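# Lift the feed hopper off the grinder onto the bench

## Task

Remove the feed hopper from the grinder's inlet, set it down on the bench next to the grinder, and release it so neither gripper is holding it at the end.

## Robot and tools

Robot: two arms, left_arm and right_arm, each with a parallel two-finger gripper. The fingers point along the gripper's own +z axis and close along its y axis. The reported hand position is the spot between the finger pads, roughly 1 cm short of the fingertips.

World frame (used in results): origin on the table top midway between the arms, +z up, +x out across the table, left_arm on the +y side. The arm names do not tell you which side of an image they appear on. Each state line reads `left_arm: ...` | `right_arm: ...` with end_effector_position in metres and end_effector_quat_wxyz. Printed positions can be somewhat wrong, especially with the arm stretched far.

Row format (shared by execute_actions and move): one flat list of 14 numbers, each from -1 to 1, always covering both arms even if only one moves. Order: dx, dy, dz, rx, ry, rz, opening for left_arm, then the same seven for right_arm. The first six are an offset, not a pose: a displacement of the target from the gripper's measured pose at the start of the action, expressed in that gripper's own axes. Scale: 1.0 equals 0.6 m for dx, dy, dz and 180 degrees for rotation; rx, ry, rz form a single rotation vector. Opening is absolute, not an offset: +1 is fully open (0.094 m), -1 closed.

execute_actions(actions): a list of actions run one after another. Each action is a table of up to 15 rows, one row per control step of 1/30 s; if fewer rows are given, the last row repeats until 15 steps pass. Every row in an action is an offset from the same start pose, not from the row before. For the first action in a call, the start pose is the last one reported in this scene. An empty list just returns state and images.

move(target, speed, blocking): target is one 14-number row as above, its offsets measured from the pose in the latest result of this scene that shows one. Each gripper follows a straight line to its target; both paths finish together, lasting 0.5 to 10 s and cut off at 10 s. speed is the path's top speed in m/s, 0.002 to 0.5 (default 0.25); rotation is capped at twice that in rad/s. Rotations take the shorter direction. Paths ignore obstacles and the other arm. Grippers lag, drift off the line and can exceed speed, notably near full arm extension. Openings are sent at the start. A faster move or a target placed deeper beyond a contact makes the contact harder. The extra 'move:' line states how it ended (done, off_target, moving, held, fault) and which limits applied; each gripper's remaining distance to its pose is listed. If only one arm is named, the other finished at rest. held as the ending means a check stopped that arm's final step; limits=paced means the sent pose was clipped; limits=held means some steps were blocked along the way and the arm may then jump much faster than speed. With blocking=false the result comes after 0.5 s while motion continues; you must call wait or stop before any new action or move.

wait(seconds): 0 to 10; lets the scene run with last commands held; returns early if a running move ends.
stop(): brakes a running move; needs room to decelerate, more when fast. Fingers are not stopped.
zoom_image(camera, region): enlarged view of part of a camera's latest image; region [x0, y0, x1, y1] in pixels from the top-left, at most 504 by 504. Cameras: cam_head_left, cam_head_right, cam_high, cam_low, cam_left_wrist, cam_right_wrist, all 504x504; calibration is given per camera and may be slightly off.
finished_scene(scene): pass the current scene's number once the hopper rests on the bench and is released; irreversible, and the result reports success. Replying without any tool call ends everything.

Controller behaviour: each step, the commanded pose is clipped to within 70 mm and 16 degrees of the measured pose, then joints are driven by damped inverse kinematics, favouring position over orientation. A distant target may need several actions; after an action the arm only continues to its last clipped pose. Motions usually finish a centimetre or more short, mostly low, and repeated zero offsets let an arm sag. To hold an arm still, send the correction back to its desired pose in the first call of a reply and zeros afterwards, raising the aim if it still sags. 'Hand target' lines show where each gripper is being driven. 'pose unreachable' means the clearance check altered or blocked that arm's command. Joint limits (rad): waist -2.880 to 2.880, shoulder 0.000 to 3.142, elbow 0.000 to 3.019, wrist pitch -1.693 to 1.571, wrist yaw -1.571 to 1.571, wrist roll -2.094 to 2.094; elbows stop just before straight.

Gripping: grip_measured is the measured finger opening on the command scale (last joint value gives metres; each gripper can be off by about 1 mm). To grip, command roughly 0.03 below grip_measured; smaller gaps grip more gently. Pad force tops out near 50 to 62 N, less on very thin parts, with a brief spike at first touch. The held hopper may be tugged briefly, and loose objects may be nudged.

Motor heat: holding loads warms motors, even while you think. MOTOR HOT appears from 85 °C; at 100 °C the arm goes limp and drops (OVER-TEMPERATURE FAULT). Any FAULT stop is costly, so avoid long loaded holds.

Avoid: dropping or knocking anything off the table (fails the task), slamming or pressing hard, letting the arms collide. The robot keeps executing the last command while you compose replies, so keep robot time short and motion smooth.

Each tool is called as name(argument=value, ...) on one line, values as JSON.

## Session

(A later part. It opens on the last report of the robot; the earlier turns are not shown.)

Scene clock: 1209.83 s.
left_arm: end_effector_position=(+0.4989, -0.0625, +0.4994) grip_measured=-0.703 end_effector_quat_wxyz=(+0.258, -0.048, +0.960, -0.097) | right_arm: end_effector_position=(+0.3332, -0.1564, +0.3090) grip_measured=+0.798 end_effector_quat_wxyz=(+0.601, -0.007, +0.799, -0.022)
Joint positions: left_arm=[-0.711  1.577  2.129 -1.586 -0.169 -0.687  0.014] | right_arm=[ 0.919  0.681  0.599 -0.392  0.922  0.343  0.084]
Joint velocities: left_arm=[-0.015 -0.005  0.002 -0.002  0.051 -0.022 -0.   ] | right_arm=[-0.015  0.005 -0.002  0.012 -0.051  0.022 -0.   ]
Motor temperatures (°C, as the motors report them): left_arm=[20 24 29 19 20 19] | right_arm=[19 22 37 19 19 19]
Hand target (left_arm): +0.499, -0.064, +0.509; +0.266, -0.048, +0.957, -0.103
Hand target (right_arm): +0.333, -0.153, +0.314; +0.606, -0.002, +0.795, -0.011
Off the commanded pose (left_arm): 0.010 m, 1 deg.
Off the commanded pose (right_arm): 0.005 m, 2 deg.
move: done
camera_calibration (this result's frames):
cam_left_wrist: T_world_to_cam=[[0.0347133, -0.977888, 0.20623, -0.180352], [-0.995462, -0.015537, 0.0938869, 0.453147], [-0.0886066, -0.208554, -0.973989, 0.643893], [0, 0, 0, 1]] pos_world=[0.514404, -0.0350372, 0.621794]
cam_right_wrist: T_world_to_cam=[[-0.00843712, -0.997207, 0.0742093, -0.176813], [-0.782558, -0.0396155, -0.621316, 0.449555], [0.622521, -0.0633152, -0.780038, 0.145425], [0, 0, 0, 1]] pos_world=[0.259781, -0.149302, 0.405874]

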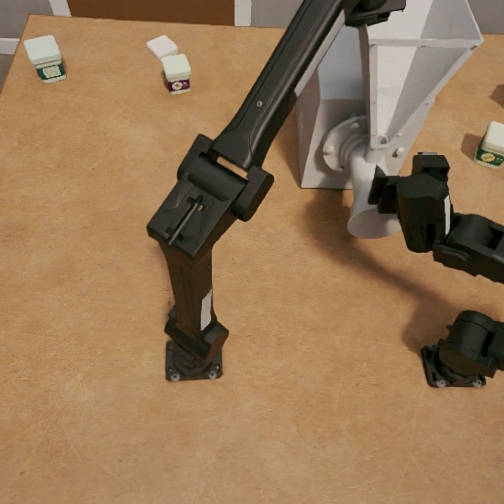

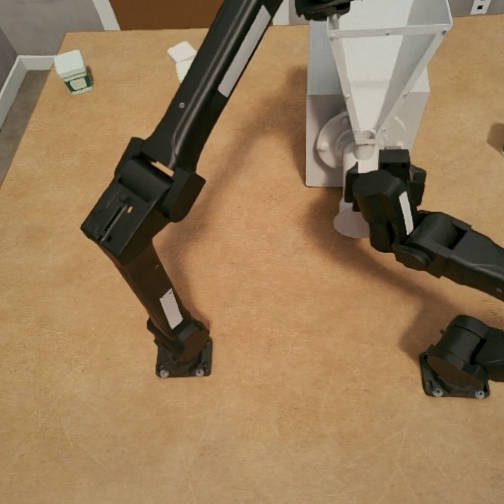

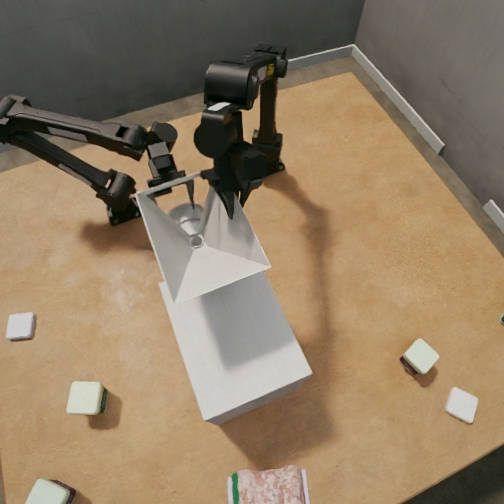

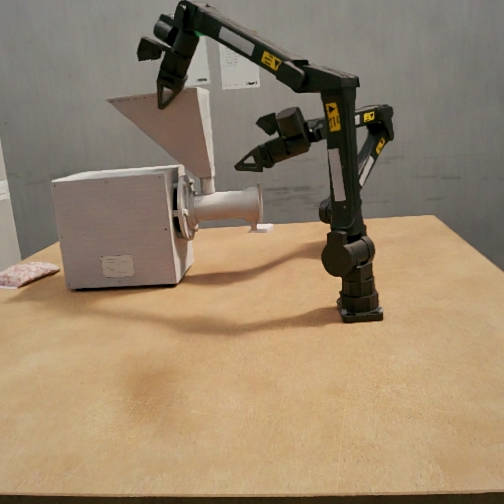

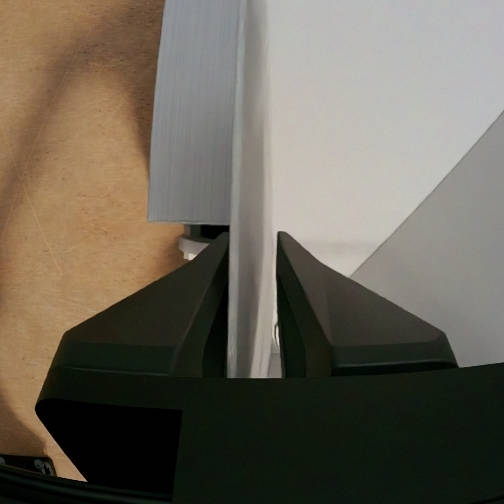

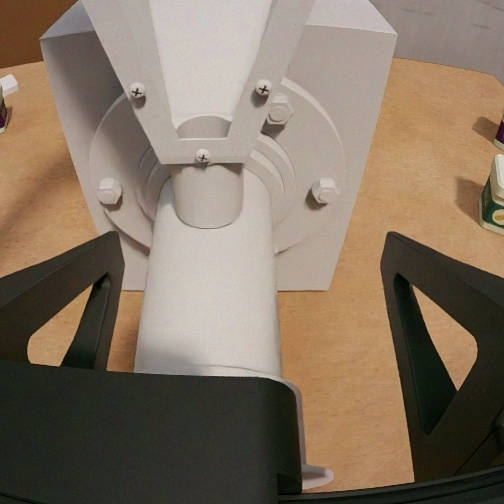

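move(target=[-0.0065,-0.0031,-0.0112,0,-0.004,0,-0.7,-0.0325,0.0343,0.0768,0,0,0,0.8], speed=0.08)

Scene clock: 1231.47 s.
left_arm: end_effector_position=(+0.4988, -0.0610, +0.4980) grip_measured=-0.703 end_effector_quat_wxyz=(+0.258, -0.048, +0.961, -0.093) | right_arm: end_effector_position=(+0.3722, -0.1436, +0.2808) grip_measured=+0.798 end_effector_quat_wxyz=(+0.583, -0.023, +0.812, -0.037)
Joint positions: left_arm=[-0.711  1.577  2.126 -1.591 -0.176 -0.687  0.014] | right_arm=[ 0.819  0.829  0.604 -0.263  0.825  0.28   0.084]
Joint velocities: left_arm=[-0.005 -0.015 -0.017 -0.002  0.037 -0.037  0.001] | right_arm=[ 0.005 -0.015  0.012 -0.007 -0.022  0.022 -0.   ]
Motor temperatures (°C, as the motors report them): left_arm=[20 24 30 19 20 19] | right_arm=[19 22 38 19 19 19]
Hand target (left_arm): +0.499, -0.063, +0.507; +0.264, -0.048, +0.958, -0.097
Hand target (right_arm): +0.381, -0.138, +0.314; +0.601, -0.007, +0.799, -0.021
Off the commanded pose (left_arm): 0.010 m, 1 deg.
Off the commanded pose (right_arm): 0.036 m, 4 deg.
move: off_target (right_arm)
camera_calibration (this result's frames):
cam_left_wrist: T_world_to_cam=[[0.0385327, -0.979543, 0.19751, -0.176171], [-0.995208, -0.0198425, 0.0957494, 0.451802], [-0.0898717, -0.200253, -0.975614, 0.644772], [0, 0, 0, 1]] pos_world=[0.514372, -0.034485, 0.620584]
cam_right_wrist: T_world_to_cam=[[0.000983055, -0.993058, 0.117621, -0.176736], [-0.810067, -0.0697565, -0.582173, 0.457927], [0.586336, -0.0947088, -0.804512, 0.115806], [0, 0, 0, 1]] pos_world=[0.303224, -0.132598, 0.380548]

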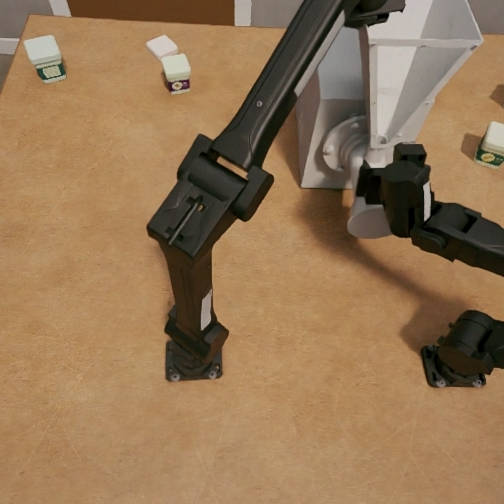

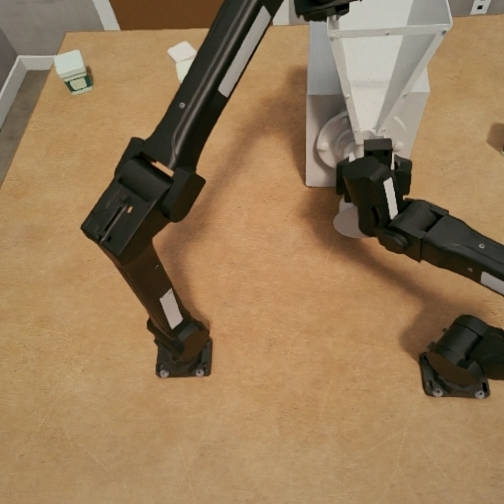

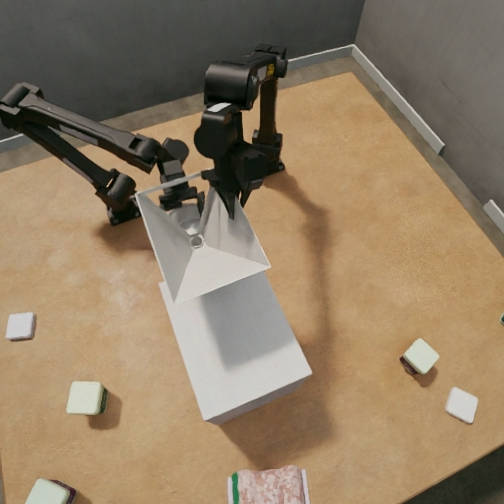

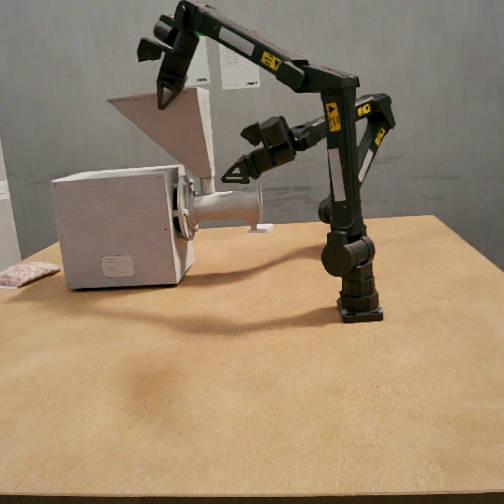

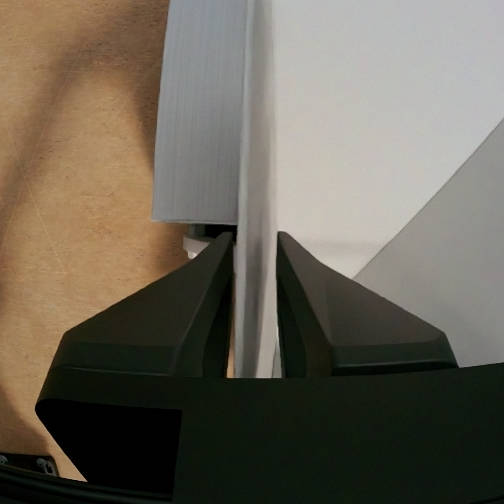

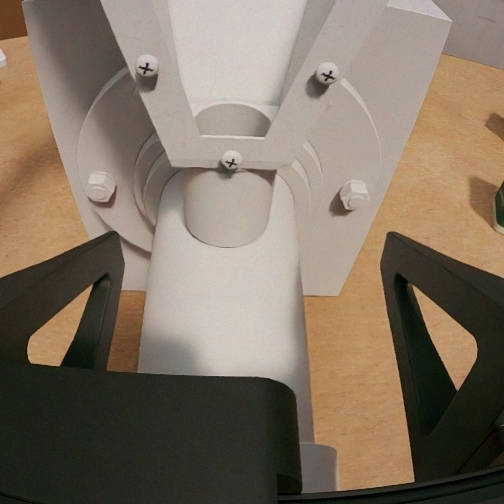

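execute_actions(actions=[[[-0.0065,-0.0031,-0.0112,0,-0.004,0,-0.7,-0.0752,0.0135,-0.0168,-0.015,-0.03,0.039,0.8]]])

Scene clock: 1252.73 s.
left_arm: end_effector_position=(+0.4985, -0.0593, +0.4976) grip_measured=-0.703 end_effector_quat_wxyz=(+0.258, -0.049, +0.961, -0.089) | right_arm: end_effector_position=(+0.3734, -0.1406, +0.3019) grip_measured=+0.798 end_effector_quat_wxyz=(+0.608, +0.000, +0.794, -0.003)
Joint positions: left_arm=[-0.711  1.577  2.126 -1.596 -0.183 -0.687  0.014] | right_arm=[ 0.819  0.804  0.606 -0.192  0.816  0.287  0.084]
Joint velocities: left_arm=[ 0.005 -0.024 -0.017 -0.032  0.007 -0.037 -0.001] | right_arm=[ 0.005 -0.005 -0.017 -0.017 -0.007 -0.051  0.   ]
Motor temperatures (°C, as the motors report them): left_arm=[20 24 30 19 20 19] | right_arm=[19 22 41 19 19 19]
Hand target (left_arm): +0.499, -0.061, +0.506; +0.264, -0.049, +0.959, -0.093
Hand target (right_arm): +0.376, -0.133, +0.326; +0.621, +0.011, +0.783, +0.018
Off the commanded pose (left_arm): 0.009 m, 1 deg.
Off the commanded pose (right_arm): 0.026 m, 3 deg.
camera_calibration (this result's frames):
cam_left_wrist: T_world_to_cam=[[0.0420063, -0.9809, 0.189922, -0.172532], [-0.995086, -0.0240152, 0.0960571, 0.451177], [-0.0896614, -0.193023, -0.977089, 0.64572], [0, 0, 0, 1]] pos_world=[0.514103, -0.0337624, 0.620355]
cam_right_wrist: T_world_to_cam=[[0.00217981, -0.999366, 0.0355495, -0.152876], [-0.772164, -0.0242711, -0.63496, 0.479569], [0.63542, -0.026066, -0.771727, 0.113791], [0, 0, 0, 1]] pos_world=[0.298334, -0.138173, 0.397758]

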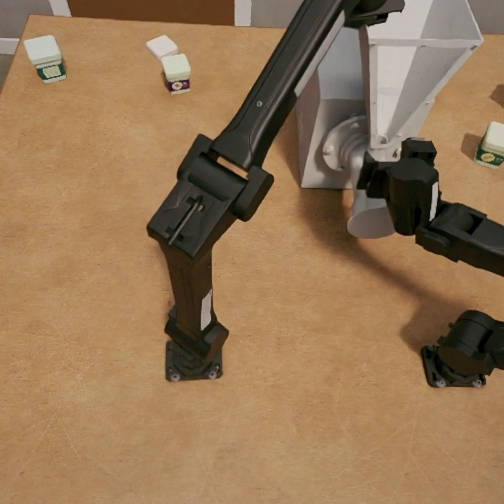

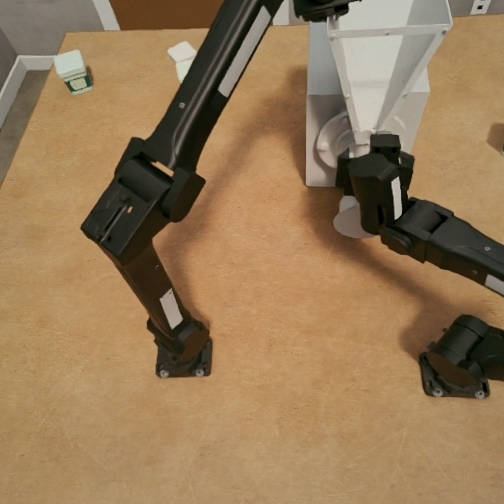

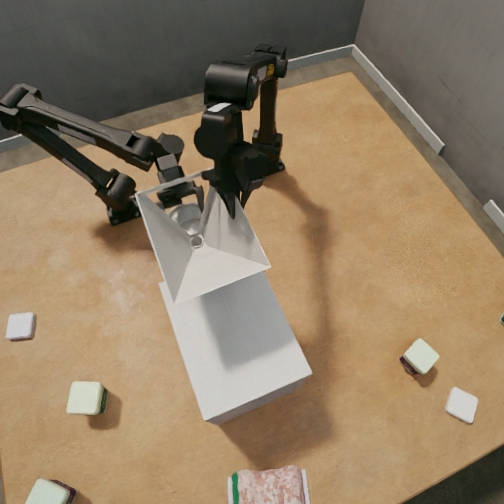

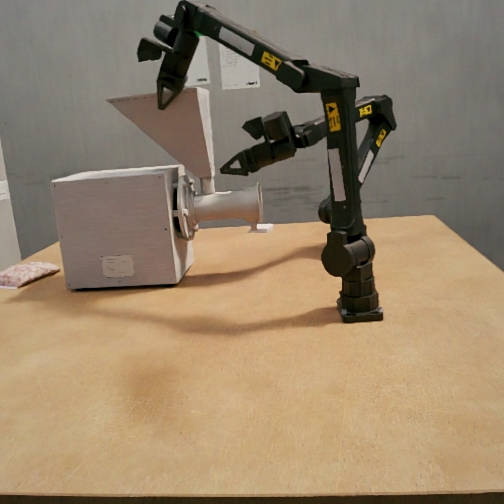

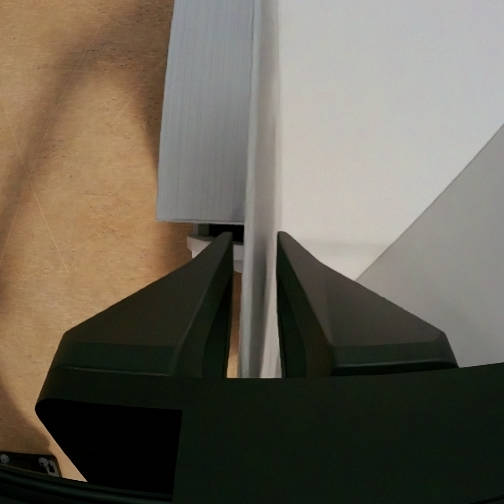

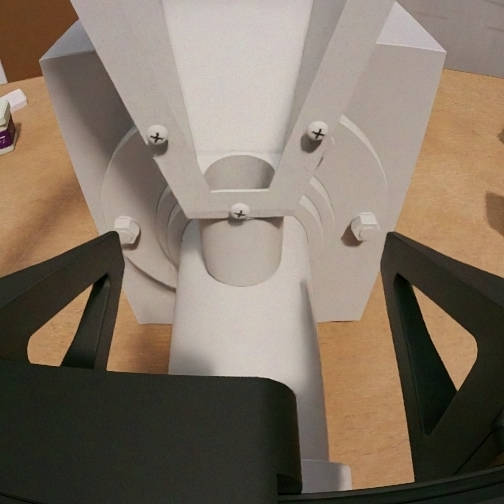

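move(target=[-0.0065,-0.0031,-0.0112,0,-0.004,0,-0.7,-0.0528,0.0067,0.0547,0,0,0,1.0], speed=0.05)

Scene clock: 1276.20 s.
left_arm: end_effector_position=(+0.4984, -0.0578, +0.4964) grip_measured=-0.703 end_effector_quat_wxyz=(+0.257, -0.050, +0.961, -0.084) | right_arm: end_effector_position=(+0.4012, -0.1432, +0.2931) grip_measured=+1.000 end_effector_quat_wxyz=(+0.590, -0.012, +0.807, -0.015)
Joint positions: left_arm=[-0.711  1.577  2.124 -1.6   -0.19  -0.687  0.014] | right_arm=[ 0.731  0.876  0.639 -0.181  0.727  0.247  0.094]
Joint velocities: left_arm=[-0.015 -0.005 -0.002  0.012  0.037 -0.037 -0.001] | right_arm=[-0.005 -0.024 -0.007  0.002 -0.022 -0.022  0.   ]
Motor temperatures (°C, as the motors report them): left_arm=[20 24 30 19 20 19] | right_arm=[19 22 41 19 19 19]
Hand target (left_arm): +0.498, -0.060, +0.505; +0.264, -0.050, +0.959, -0.088
Hand target (right_arm): +0.411, -0.139, +0.324; +0.608, +0.000, +0.794, -0.002
Off the commanded pose (left_arm): 0.009 m, 1 deg.
Off the commanded pose (right_arm): 0.034 m, 3 deg.
move: off_target (right_arm)
camera_calibration (this result's frames):
cam_left_wrist: T_world_to_cam=[[0.0456178, -0.982314, 0.181601, -0.168549], [-0.994862, -0.0282273, 0.0972205, 0.450262], [-0.090375, -0.185103, -0.978555, 0.646403], [0, 0, 0, 1]] pos_world=[0.514057, -0.0332068, 0.619375]
cam_right_wrist: T_world_to_cam=[[0.00966824, -0.997595, 0.0686337, -0.167609], [-0.79927, -0.0489552, -0.598975, 0.4922], [0.600895, -0.0490658, -0.797821, 0.107426], [0, 0, 0, 1]] pos_world=[0.330469, -0.137839, 0.392026]

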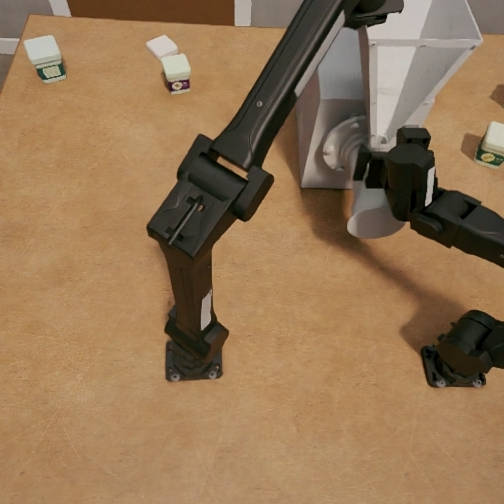

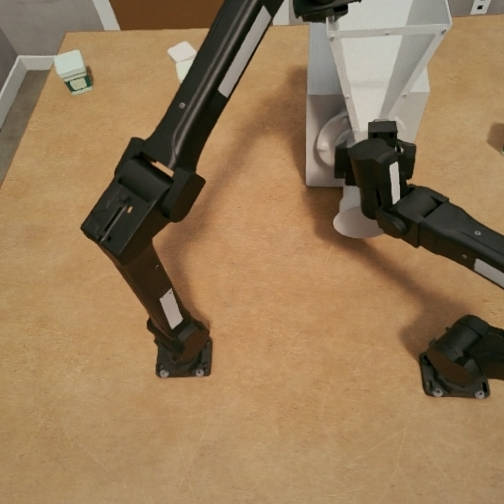

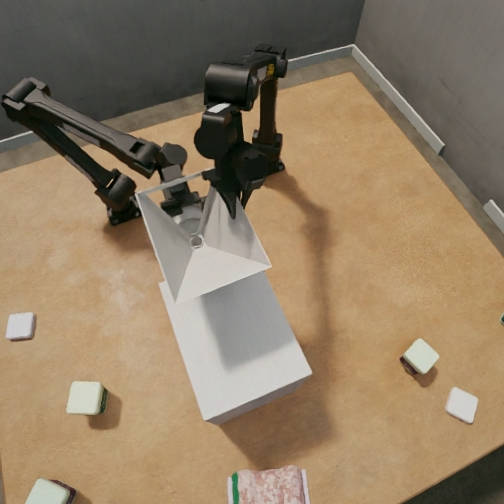

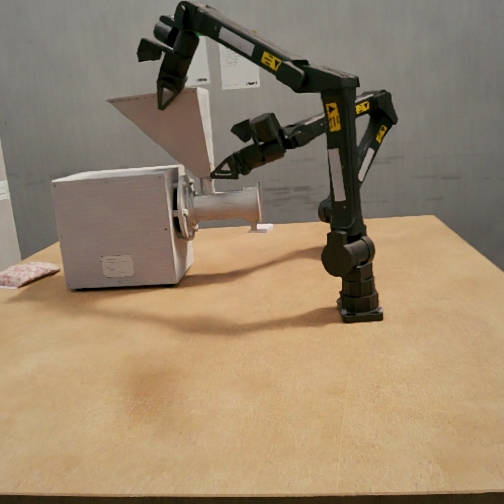

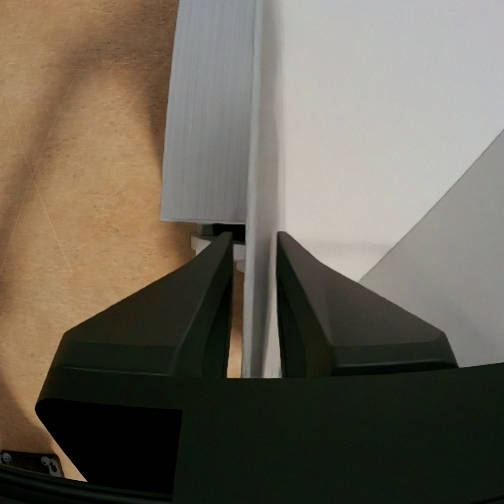

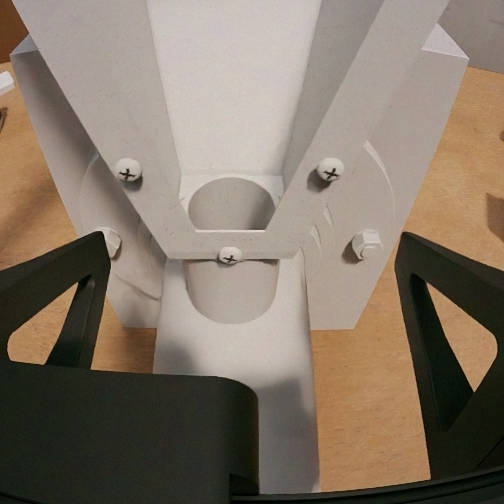

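move(target=[-0.0065,-0.0031,-0.0112,0,-0.004,0,-0.7,-0.0712,0.0212,0.0562,-0.0045,-0.022,0.018,1.0], speed=0.05)

Scene clock: 1290.40 s.
left_arm: end_effector_position=(+0.4983, -0.0563, +0.4960) grip_measured=-0.703 end_effector_quat_wxyz=(+0.258, -0.050, +0.962, -0.080) | right_arm: end_effector_position=(+0.4329, -0.1351, +0.2929) grip_measured=+1.000 end_effector_quat_wxyz=(+0.600, -0.006, +0.800, -0.003)
Joint positions: left_arm=[-0.711  1.577  2.124 -1.604 -0.196 -0.687  0.014] | right_arm=[ 0.675  0.968  0.667 -0.065  0.669  0.222  0.094]
Joint velocities: left_arm=[-0.005 -0.015 -0.002 -0.002 -0.022  0.051 -0.   ] | right_arm=[-0.005 -0.005 -0.002  0.002 -0.066  0.022  0.   ]
Motor temperatures (°C, as the motors report them): left_arm=[20 24 30 19 20 19] | right_arm=[19 22 42 19 19 19]
Hand target (left_arm): +0.498, -0.058, +0.504; +0.264, -0.050, +0.960, -0.084
Hand target (right_arm): +0.444, -0.131, +0.323; +0.618, +0.006, +0.786, +0.008
Off the commanded pose (left_arm): 0.009 m, 1 deg.
Off the commanded pose (right_arm): 0.034 m, 3 deg.
move: off_target (right_arm)
camera_calibration (this result's frames):
cam_left_wrist: T_world_to_cam=[[0.0489172, -0.983453, 0.174435, -0.165169], [-0.994775, -0.0323033, 0.0968434, 0.450203], [-0.0896061, -0.178261, -0.979895, 0.64692], [0, 0, 0, 1]] pos_world=[0.513898, -0.0325726, 0.619125]
cam_right_wrist: T_world_to_cam=[[0.0128738, -0.999031, 0.0420781, -0.153671], [-0.784891, -0.0361681, -0.618577, 0.519041], [0.6195, -0.0250633, -0.784596, 0.0799091], [0, 0, 0, 1]] pos_world=[0.359865, -0.132747, 0.390229]

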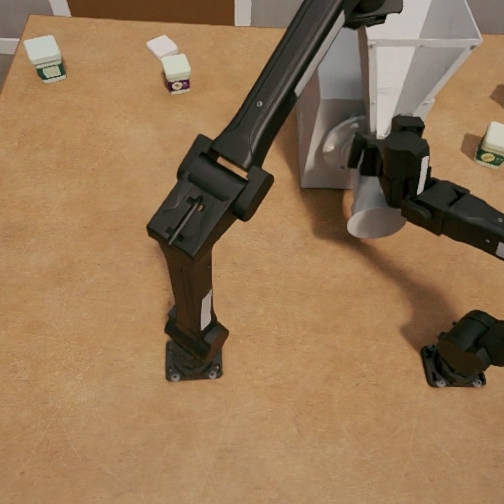

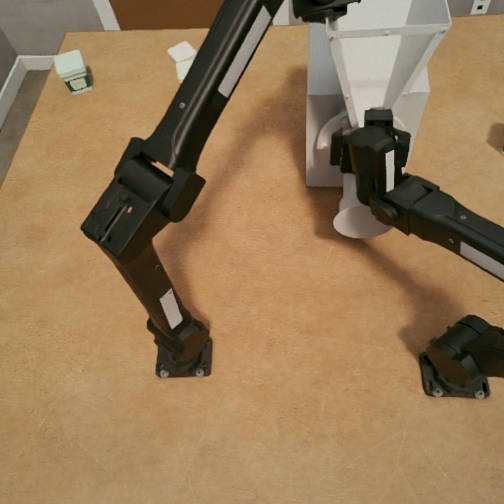

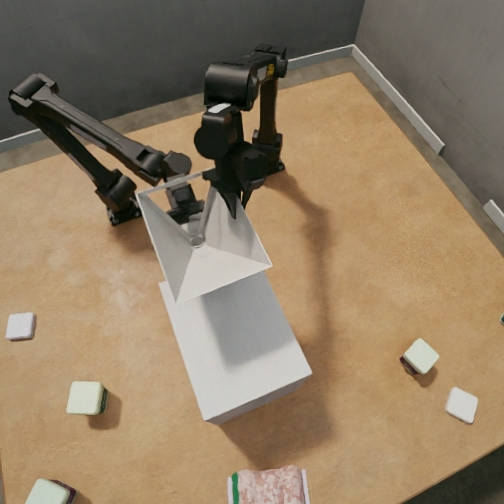

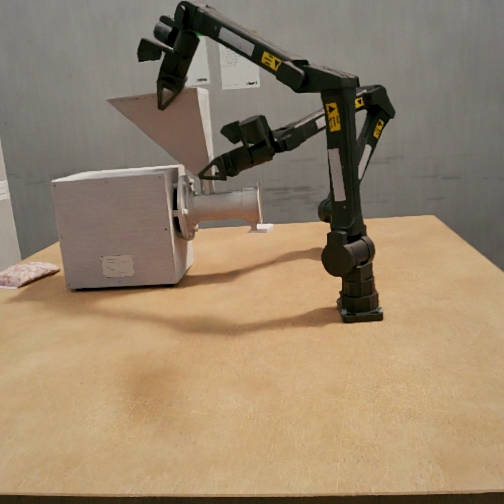

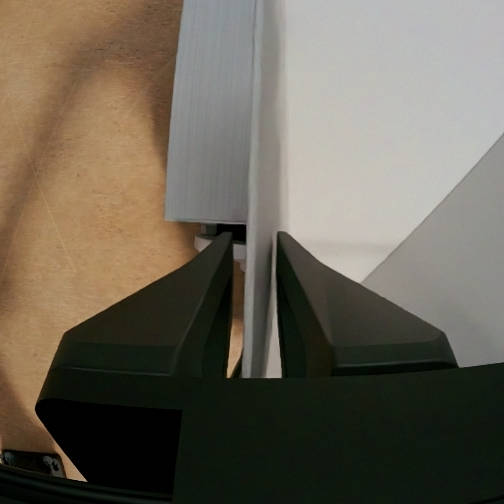

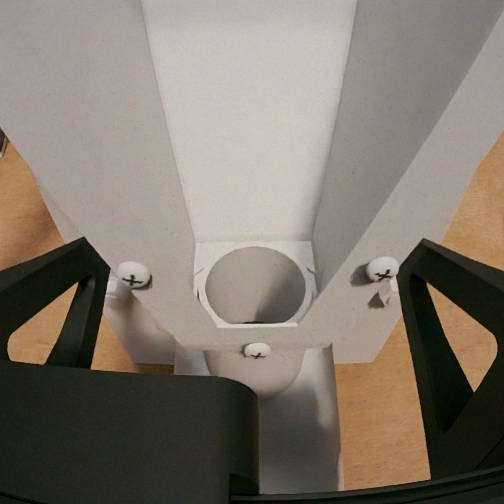

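execute_actions(actions=[[[-0.0065,-0.0031,-0.0112,0,-0.004,0,-0.7,-0.047,0,-0.005,0,0,0,0.95],[-0.0065,-0.0031,-0.0112,0,-0.004,0,-0.7,-0.047,0,-0.005,0,0,0,0.9],[-0.0065,-0.0031,-0.0112,0,-0.004,0,-0.7,-0.047,0,-0.005,0,0,0,0.85],[-0.0065,-0.0031,-0.0112,0,-0.004,0,-0.7,-0.047,0,-0.005,0,0,0,0.8],[-0.0065,-0.0031,-0.0112,0,-0.004,0,-0.7,-0.047,0,-0.005,0,0,0,0.75],[-0.0065,-0.0031,-0.0112,0,-0.004,0,-0.7,-0.047,0,-0.005,0,0,0,0.7],[-0.0065,-0.0031,-0.0112,0,-0.004,0,-0.7,-0.047,0,-0.005,0,0,0,0.65],[-0.0065,-0.0031,-0.0112,0,-0.004,0,-0.7,-0.047,0,-0.005,0,0,0,0.6],[-0.0065,-0.0031,-0.0112,0,-0.004,0,-0.7,-0.047,0,-0.005,0,0,0,0.55],[-0.0065,-0.0031,-0.0112,0,-0.004,0,-0.7,-0.047,0,-0.005,0,0,0,0.5],[-0.0065,-0.0031,-0.0112,0,-0.004,0,-0.7,-0.047,0,-0.005,0,0,0,0.45],[-0.0065,-0.0031,-0.0112,0,-0.004,0,-0.7,-0.047,0,-0.005,0,0,0,0.4],[-0.0065,-0.0031,-0.0112,0,-0.004,0,-0.7,-0.047,0,-0.005,0,0,0,0.35],[-0.0065,-0.0031,-0.0112,0,-0.004,0,-0.7,-0.047,0,-0.005,0,0,0,0.3]]])

Scene clock: 1308.80 s.
left_arm: end_effector_position=(+0.4983, -0.0549, +0.4958) grip_measured=-0.703 end_effector_quat_wxyz=(+0.258, -0.051, +0.962, -0.076) | right_arm: end_effector_position=(+0.4276, -0.1386, +0.2860) grip_measured=+0.308 end_effector_quat_wxyz=(+0.582, -0.019, +0.813, -0.015)
Joint positions: left_arm=[-0.711  1.577  2.124 -1.607 -0.203 -0.687  0.014] | right_arm=[ 0.675  0.956  0.672 -0.138  0.663  0.222  0.061]
Joint velocities: left_arm=[-0.015  0.005 -0.012 -0.032 -0.007  0.081 -0.001] | right_arm=[-0.005 -0.005 -0.007  0.012  0.007 -0.051 -0.011]
Motor temperatures (°C, as the motors report them): left_arm=[20 24 30 19 20 19] | right_arm=[19 22 43 19 19 19]
Hand target (left_arm): +0.498, -0.057, +0.504; +0.264, -0.051, +0.960, -0.080
Hand target (right_arm): +0.436, -0.136, +0.321; +0.600, -0.006, +0.800, -0.003
Off the commanded pose (left_arm): 0.008 m, 1 deg.
Off the commanded pose (right_arm): 0.037 m, 3 deg.
camera_calibration (this result's frames):
cam_left_wrist: T_world_to_cam=[[0.0520924, -0.984456, 0.167727, -0.162039], [-0.994735, -0.0363088, 0.0958328, 0.450538], [-0.0882533, -0.171836, -0.981165, 0.647284], [0, 0, 0, 1]] pos_world=[0.513731, -0.0319356, 0.619095]
cam_right_wrist: T_world_to_cam=[[0.0212294, -0.996865, 0.076217, -0.169826], [-0.811139, -0.0617402, -0.581585, 0.507545], [0.584468, -0.0494759, -0.809907, 0.0965648], [0, 0, 0, 1]] pos_world=[0.358856, -0.13318, 0.386333]

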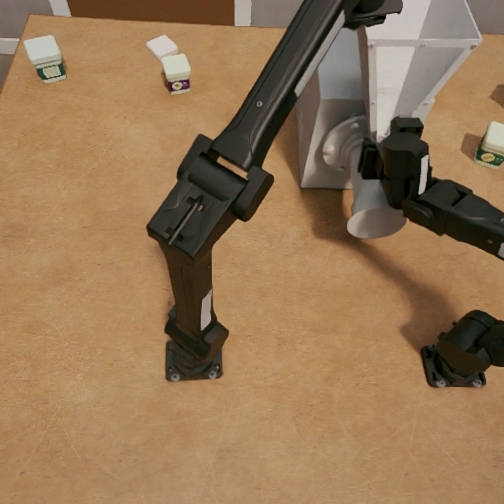

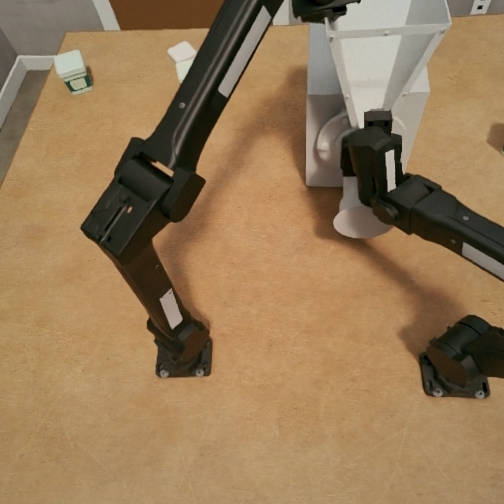

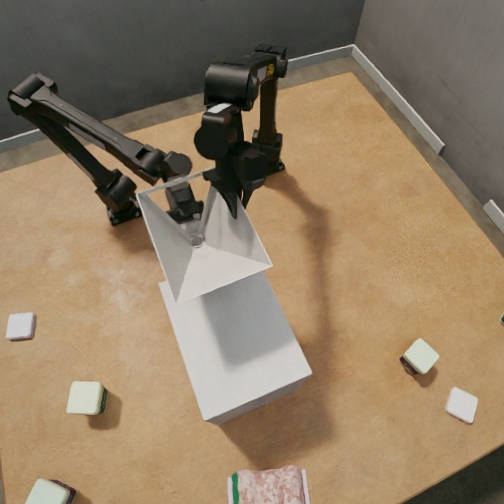

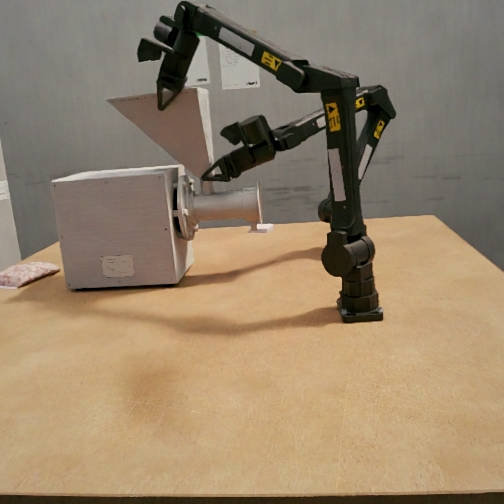

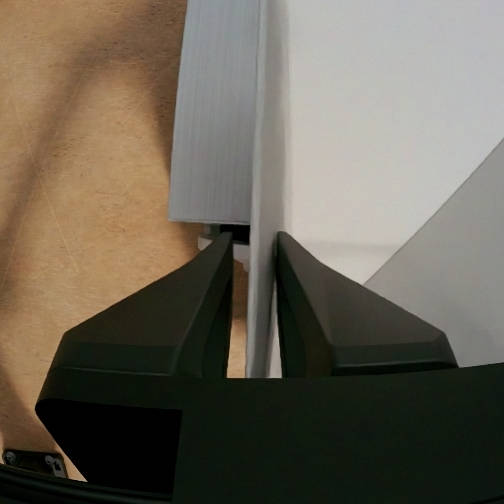

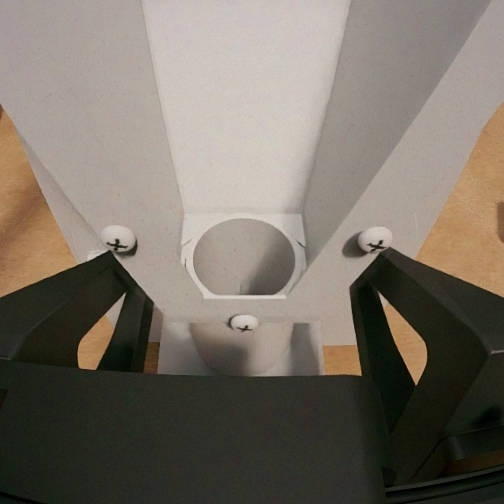

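execute_actions(actions=[[[-0.0065,-0.0031,-0.0112,0,-0.004,0,-0.7,-0.05,0,0,0,0,0,0.6],[-0.0065,-0.0031,-0.0112,0,-0.004,0,-0.7,-0.05,0,0,0,0,0,0.6],[-0.0065,-0.0031,-0.0112,0,-0.004,0,-0.7,-0.05,0,0,0,0,0,0.6],[-0.0065,-0.0031,-0.0112,0,-0.004,0,-0.7,-0.05,0,0,0,0,0,0.6],[-0.0065,-0.0031,-0.0112,0,-0.004,0,-0.7,-0.06,0,0.005,0,-0.01,0.007,0.6],[-0.0065,-0.0031,-0.0112,0,-0.004,0,-0.7,-0.07,0.001,0.012,0,-0.02,0.014,0.6],[-0.0065,-0.0031,-0.0112,0,-0.004,0,-0.7,-0.08,0.002,0.018,0,-0.025,0.018,0.6],[-0.0065,-0.0031,-0.0112,0,-0.004,0,-0.7,-0.0875,0.0025,0.0232,0,-0.03,0.0216,0.6]]])

Scene clock: 1325.73 s.
left_arm: end_effector_position=(+0.4982, -0.0536, +0.4955) grip_measured=-0.703 end_effector_quat_wxyz=(+0.259, -0.052, +0.962, -0.073) | right_arm: end_effector_position=(+0.4441, -0.1393, +0.2999) grip_measured=+0.598 end_effector_quat_wxyz=(+0.600, -0.004, +0.800, -0.004)
Joint positions: left_arm=[-0.711  1.577  2.124 -1.611 -0.209 -0.687  0.014] | right_arm=[ 0.642  0.983  0.693 -0.067  0.643  0.208  0.075]
Joint velocities: left_arm=[-0.005 -0.015  0.007  0.007  0.066  0.037  0.001] | right_arm=[-0.024  0.063  0.002  0.012 -0.11  -0.022 -0.   ]
Motor temperatures (°C, as the motors report them): left_arm=[20 24 30 19 20 19] | right_arm=[19 22 43 19 19 19]
Hand target (left_arm): +0.498, -0.055, +0.504; +0.265, -0.052, +0.960, -0.076
Hand target (right_arm): +0.456, -0.136, +0.331; +0.620, +0.008, +0.785, +0.006
Off the commanded pose (left_arm): 0.008 m, 1 deg.
Off the commanded pose (right_arm): 0.034 m, 3 deg.
camera_calibration (this result's frames):
cam_left_wrist: T_world_to_cam=[[0.0548033, -0.985306, 0.161768, -0.159195], [-0.994648, -0.0396586, 0.0954095, 0.450498], [-0.0875921, -0.166131, -0.982206, 0.647762], [0, 0, 0, 1]] pos_world=[0.51355, -0.0313765, 0.619006]
cam_right_wrist: T_world_to_cam=[[0.00825905, -0.999048, 0.0428349, -0.156508], [-0.784234, -0.0330483, -0.619585, 0.532525], [0.62041, -0.0284754, -0.78376, 0.0772918], [0, 0, 0, 1]] pos_world=[0.370964, -0.136559, 0.397226]

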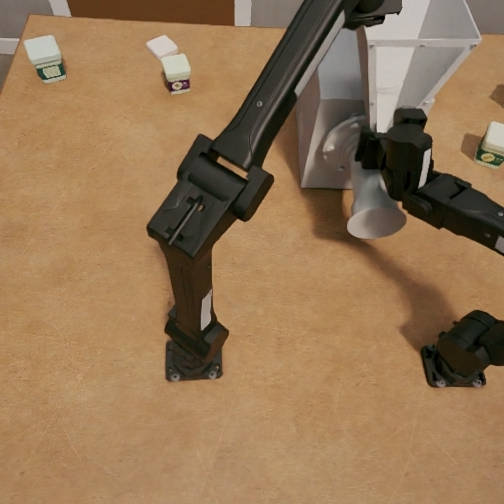

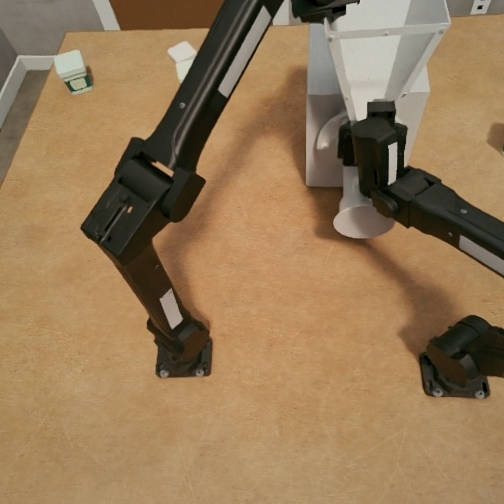

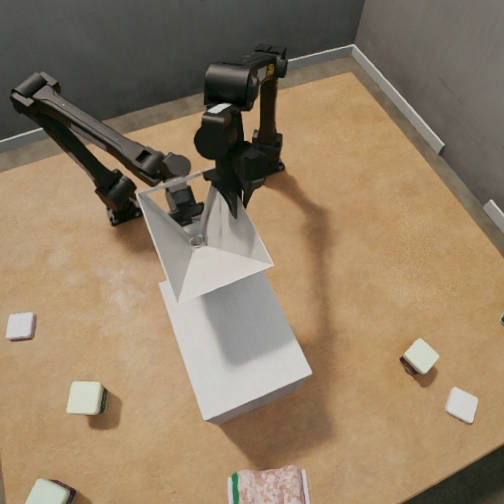

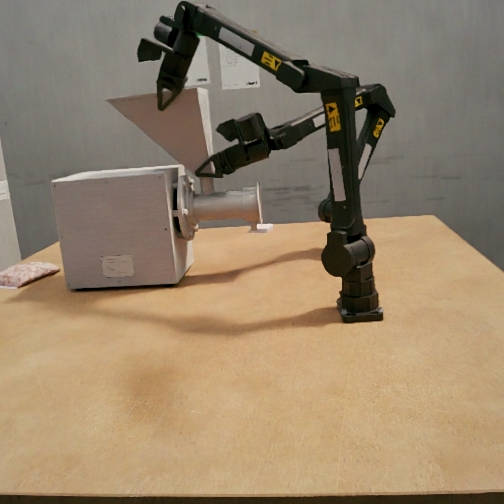

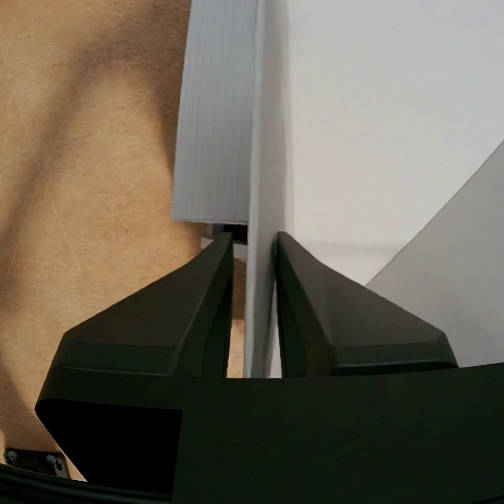

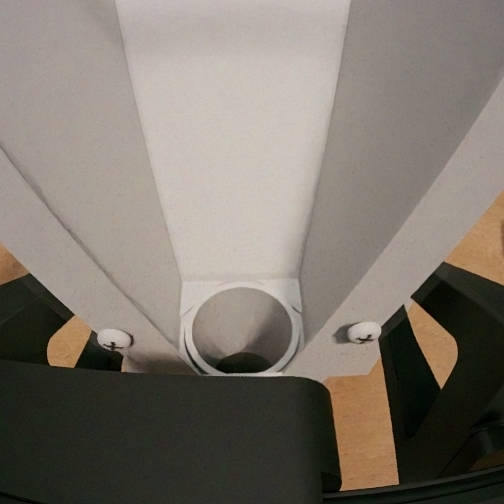

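execute_actions(actions=[[[-0.0387,0.0007,-0.0657,0.0384,-0.052,-0.0225,-0.5,-0.096,0.005,-0.028,0,0,0,0.56]]])

Scene clock: 1343.50 s.
left_arm: end_effector_position=(+0.4928, -0.0480, +0.5344) grip_measured=-0.503 end_effector_quat_wxyz=(+0.327, -0.065, +0.934, -0.129) | right_arm: end_effector_position=(+0.4350, -0.1398, +0.3141) grip_measured=+0.562 end_effector_quat_wxyz=(+0.574, -0.027, +0.818, -0.023)
Joint positions: left_arm=[-0.71   1.473  2.045 -1.45  -0.212 -0.694  0.023] | right_arm=[ 0.655  0.953  0.757 -0.244  0.645  0.204  0.073]
Joint velocities: left_arm=[ 0.005  0.005 -0.012 -0.002  0.007  0.051 -0.   ] | right_arm=[-0.015 -0.005  0.002 -0.017  0.051 -0.022  0.001]
Motor temperatures (°C, as the motors report them): left_arm=[20 24 30 19 20 19] | right_arm=[19 22 44 19 19 19]
Hand target (left_arm): +0.498, -0.046, +0.540; +0.335, -0.075, +0.929, -0.137
Hand target (right_arm): +0.441, -0.138, +0.359; +0.600, -0.005, +0.800, -0.004
Off the commanded pose (left_arm): 0.009 m, 2 deg.
Off the commanded pose (right_arm): 0.047 m, 5 deg.
camera_calibration (this result's frames):
cam_left_wrist: T_world_to_cam=[[0.0300537, -0.960199, 0.277694, -0.20822], [-0.997707, -0.0456741, -0.0499525, 0.520448], [0.0606477, -0.275556, -0.95937, 0.595887], [0, 0, 0, 1]] pos_world=[0.489373, -0.0119613, 0.655495]
cam_right_wrist: T_world_to_cam=[[0.0256002, -0.994846, 0.0981111, -0.181843], [-0.821467, -0.0768638, -0.565052, 0.527077], [0.569681, -0.0661295, -0.819201, 0.121941], [0, 0, 0, 1]] pos_world=[0.368164, -0.132328, 0.415561]

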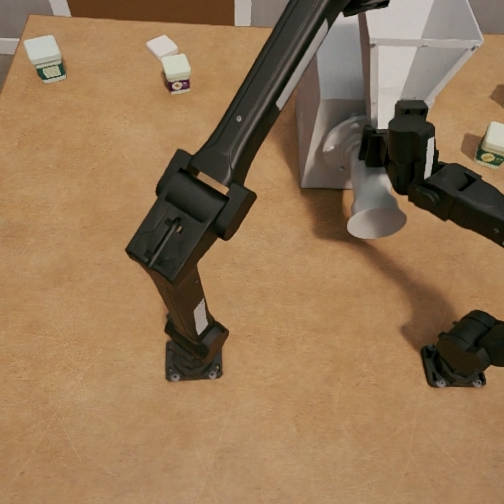

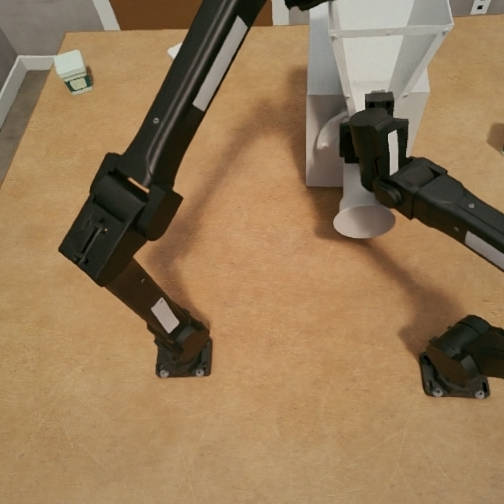

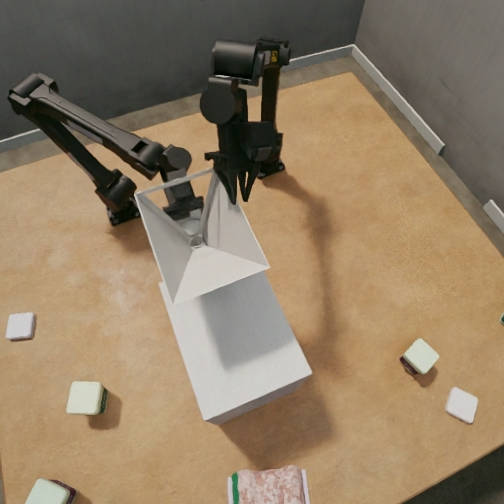

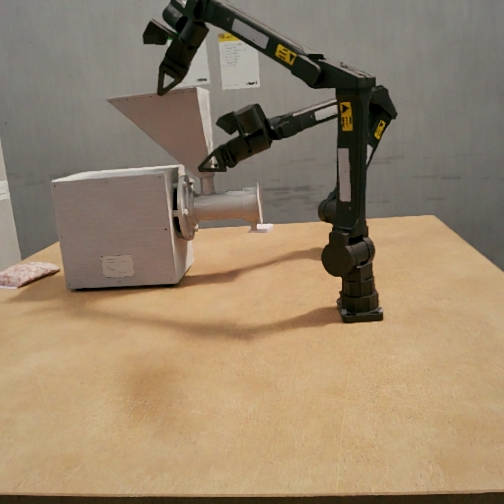

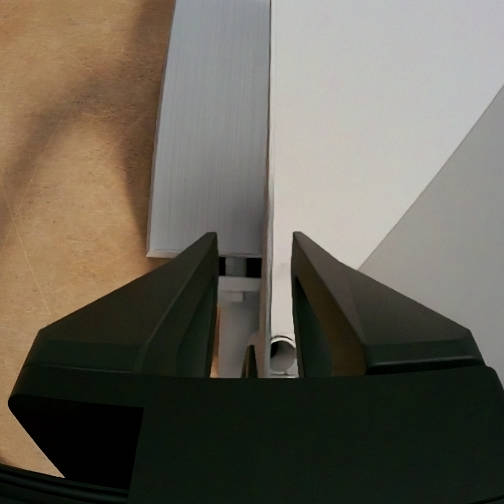

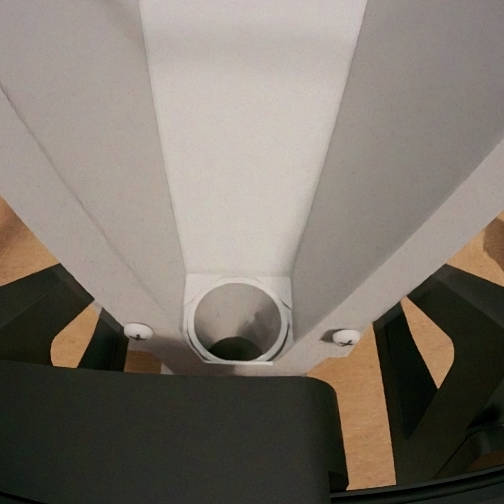

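zoom_image(camera="cam_low", region=[100, 60, 300, 260])

Region (100, 60, 300, 260) of cam_low's 504x504 image, scaled by 2.520, with more detail than that image has.

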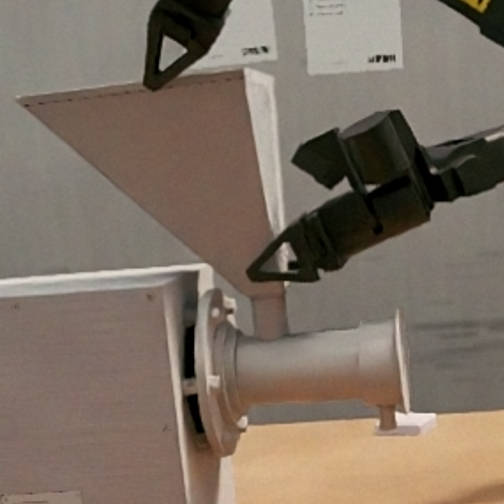

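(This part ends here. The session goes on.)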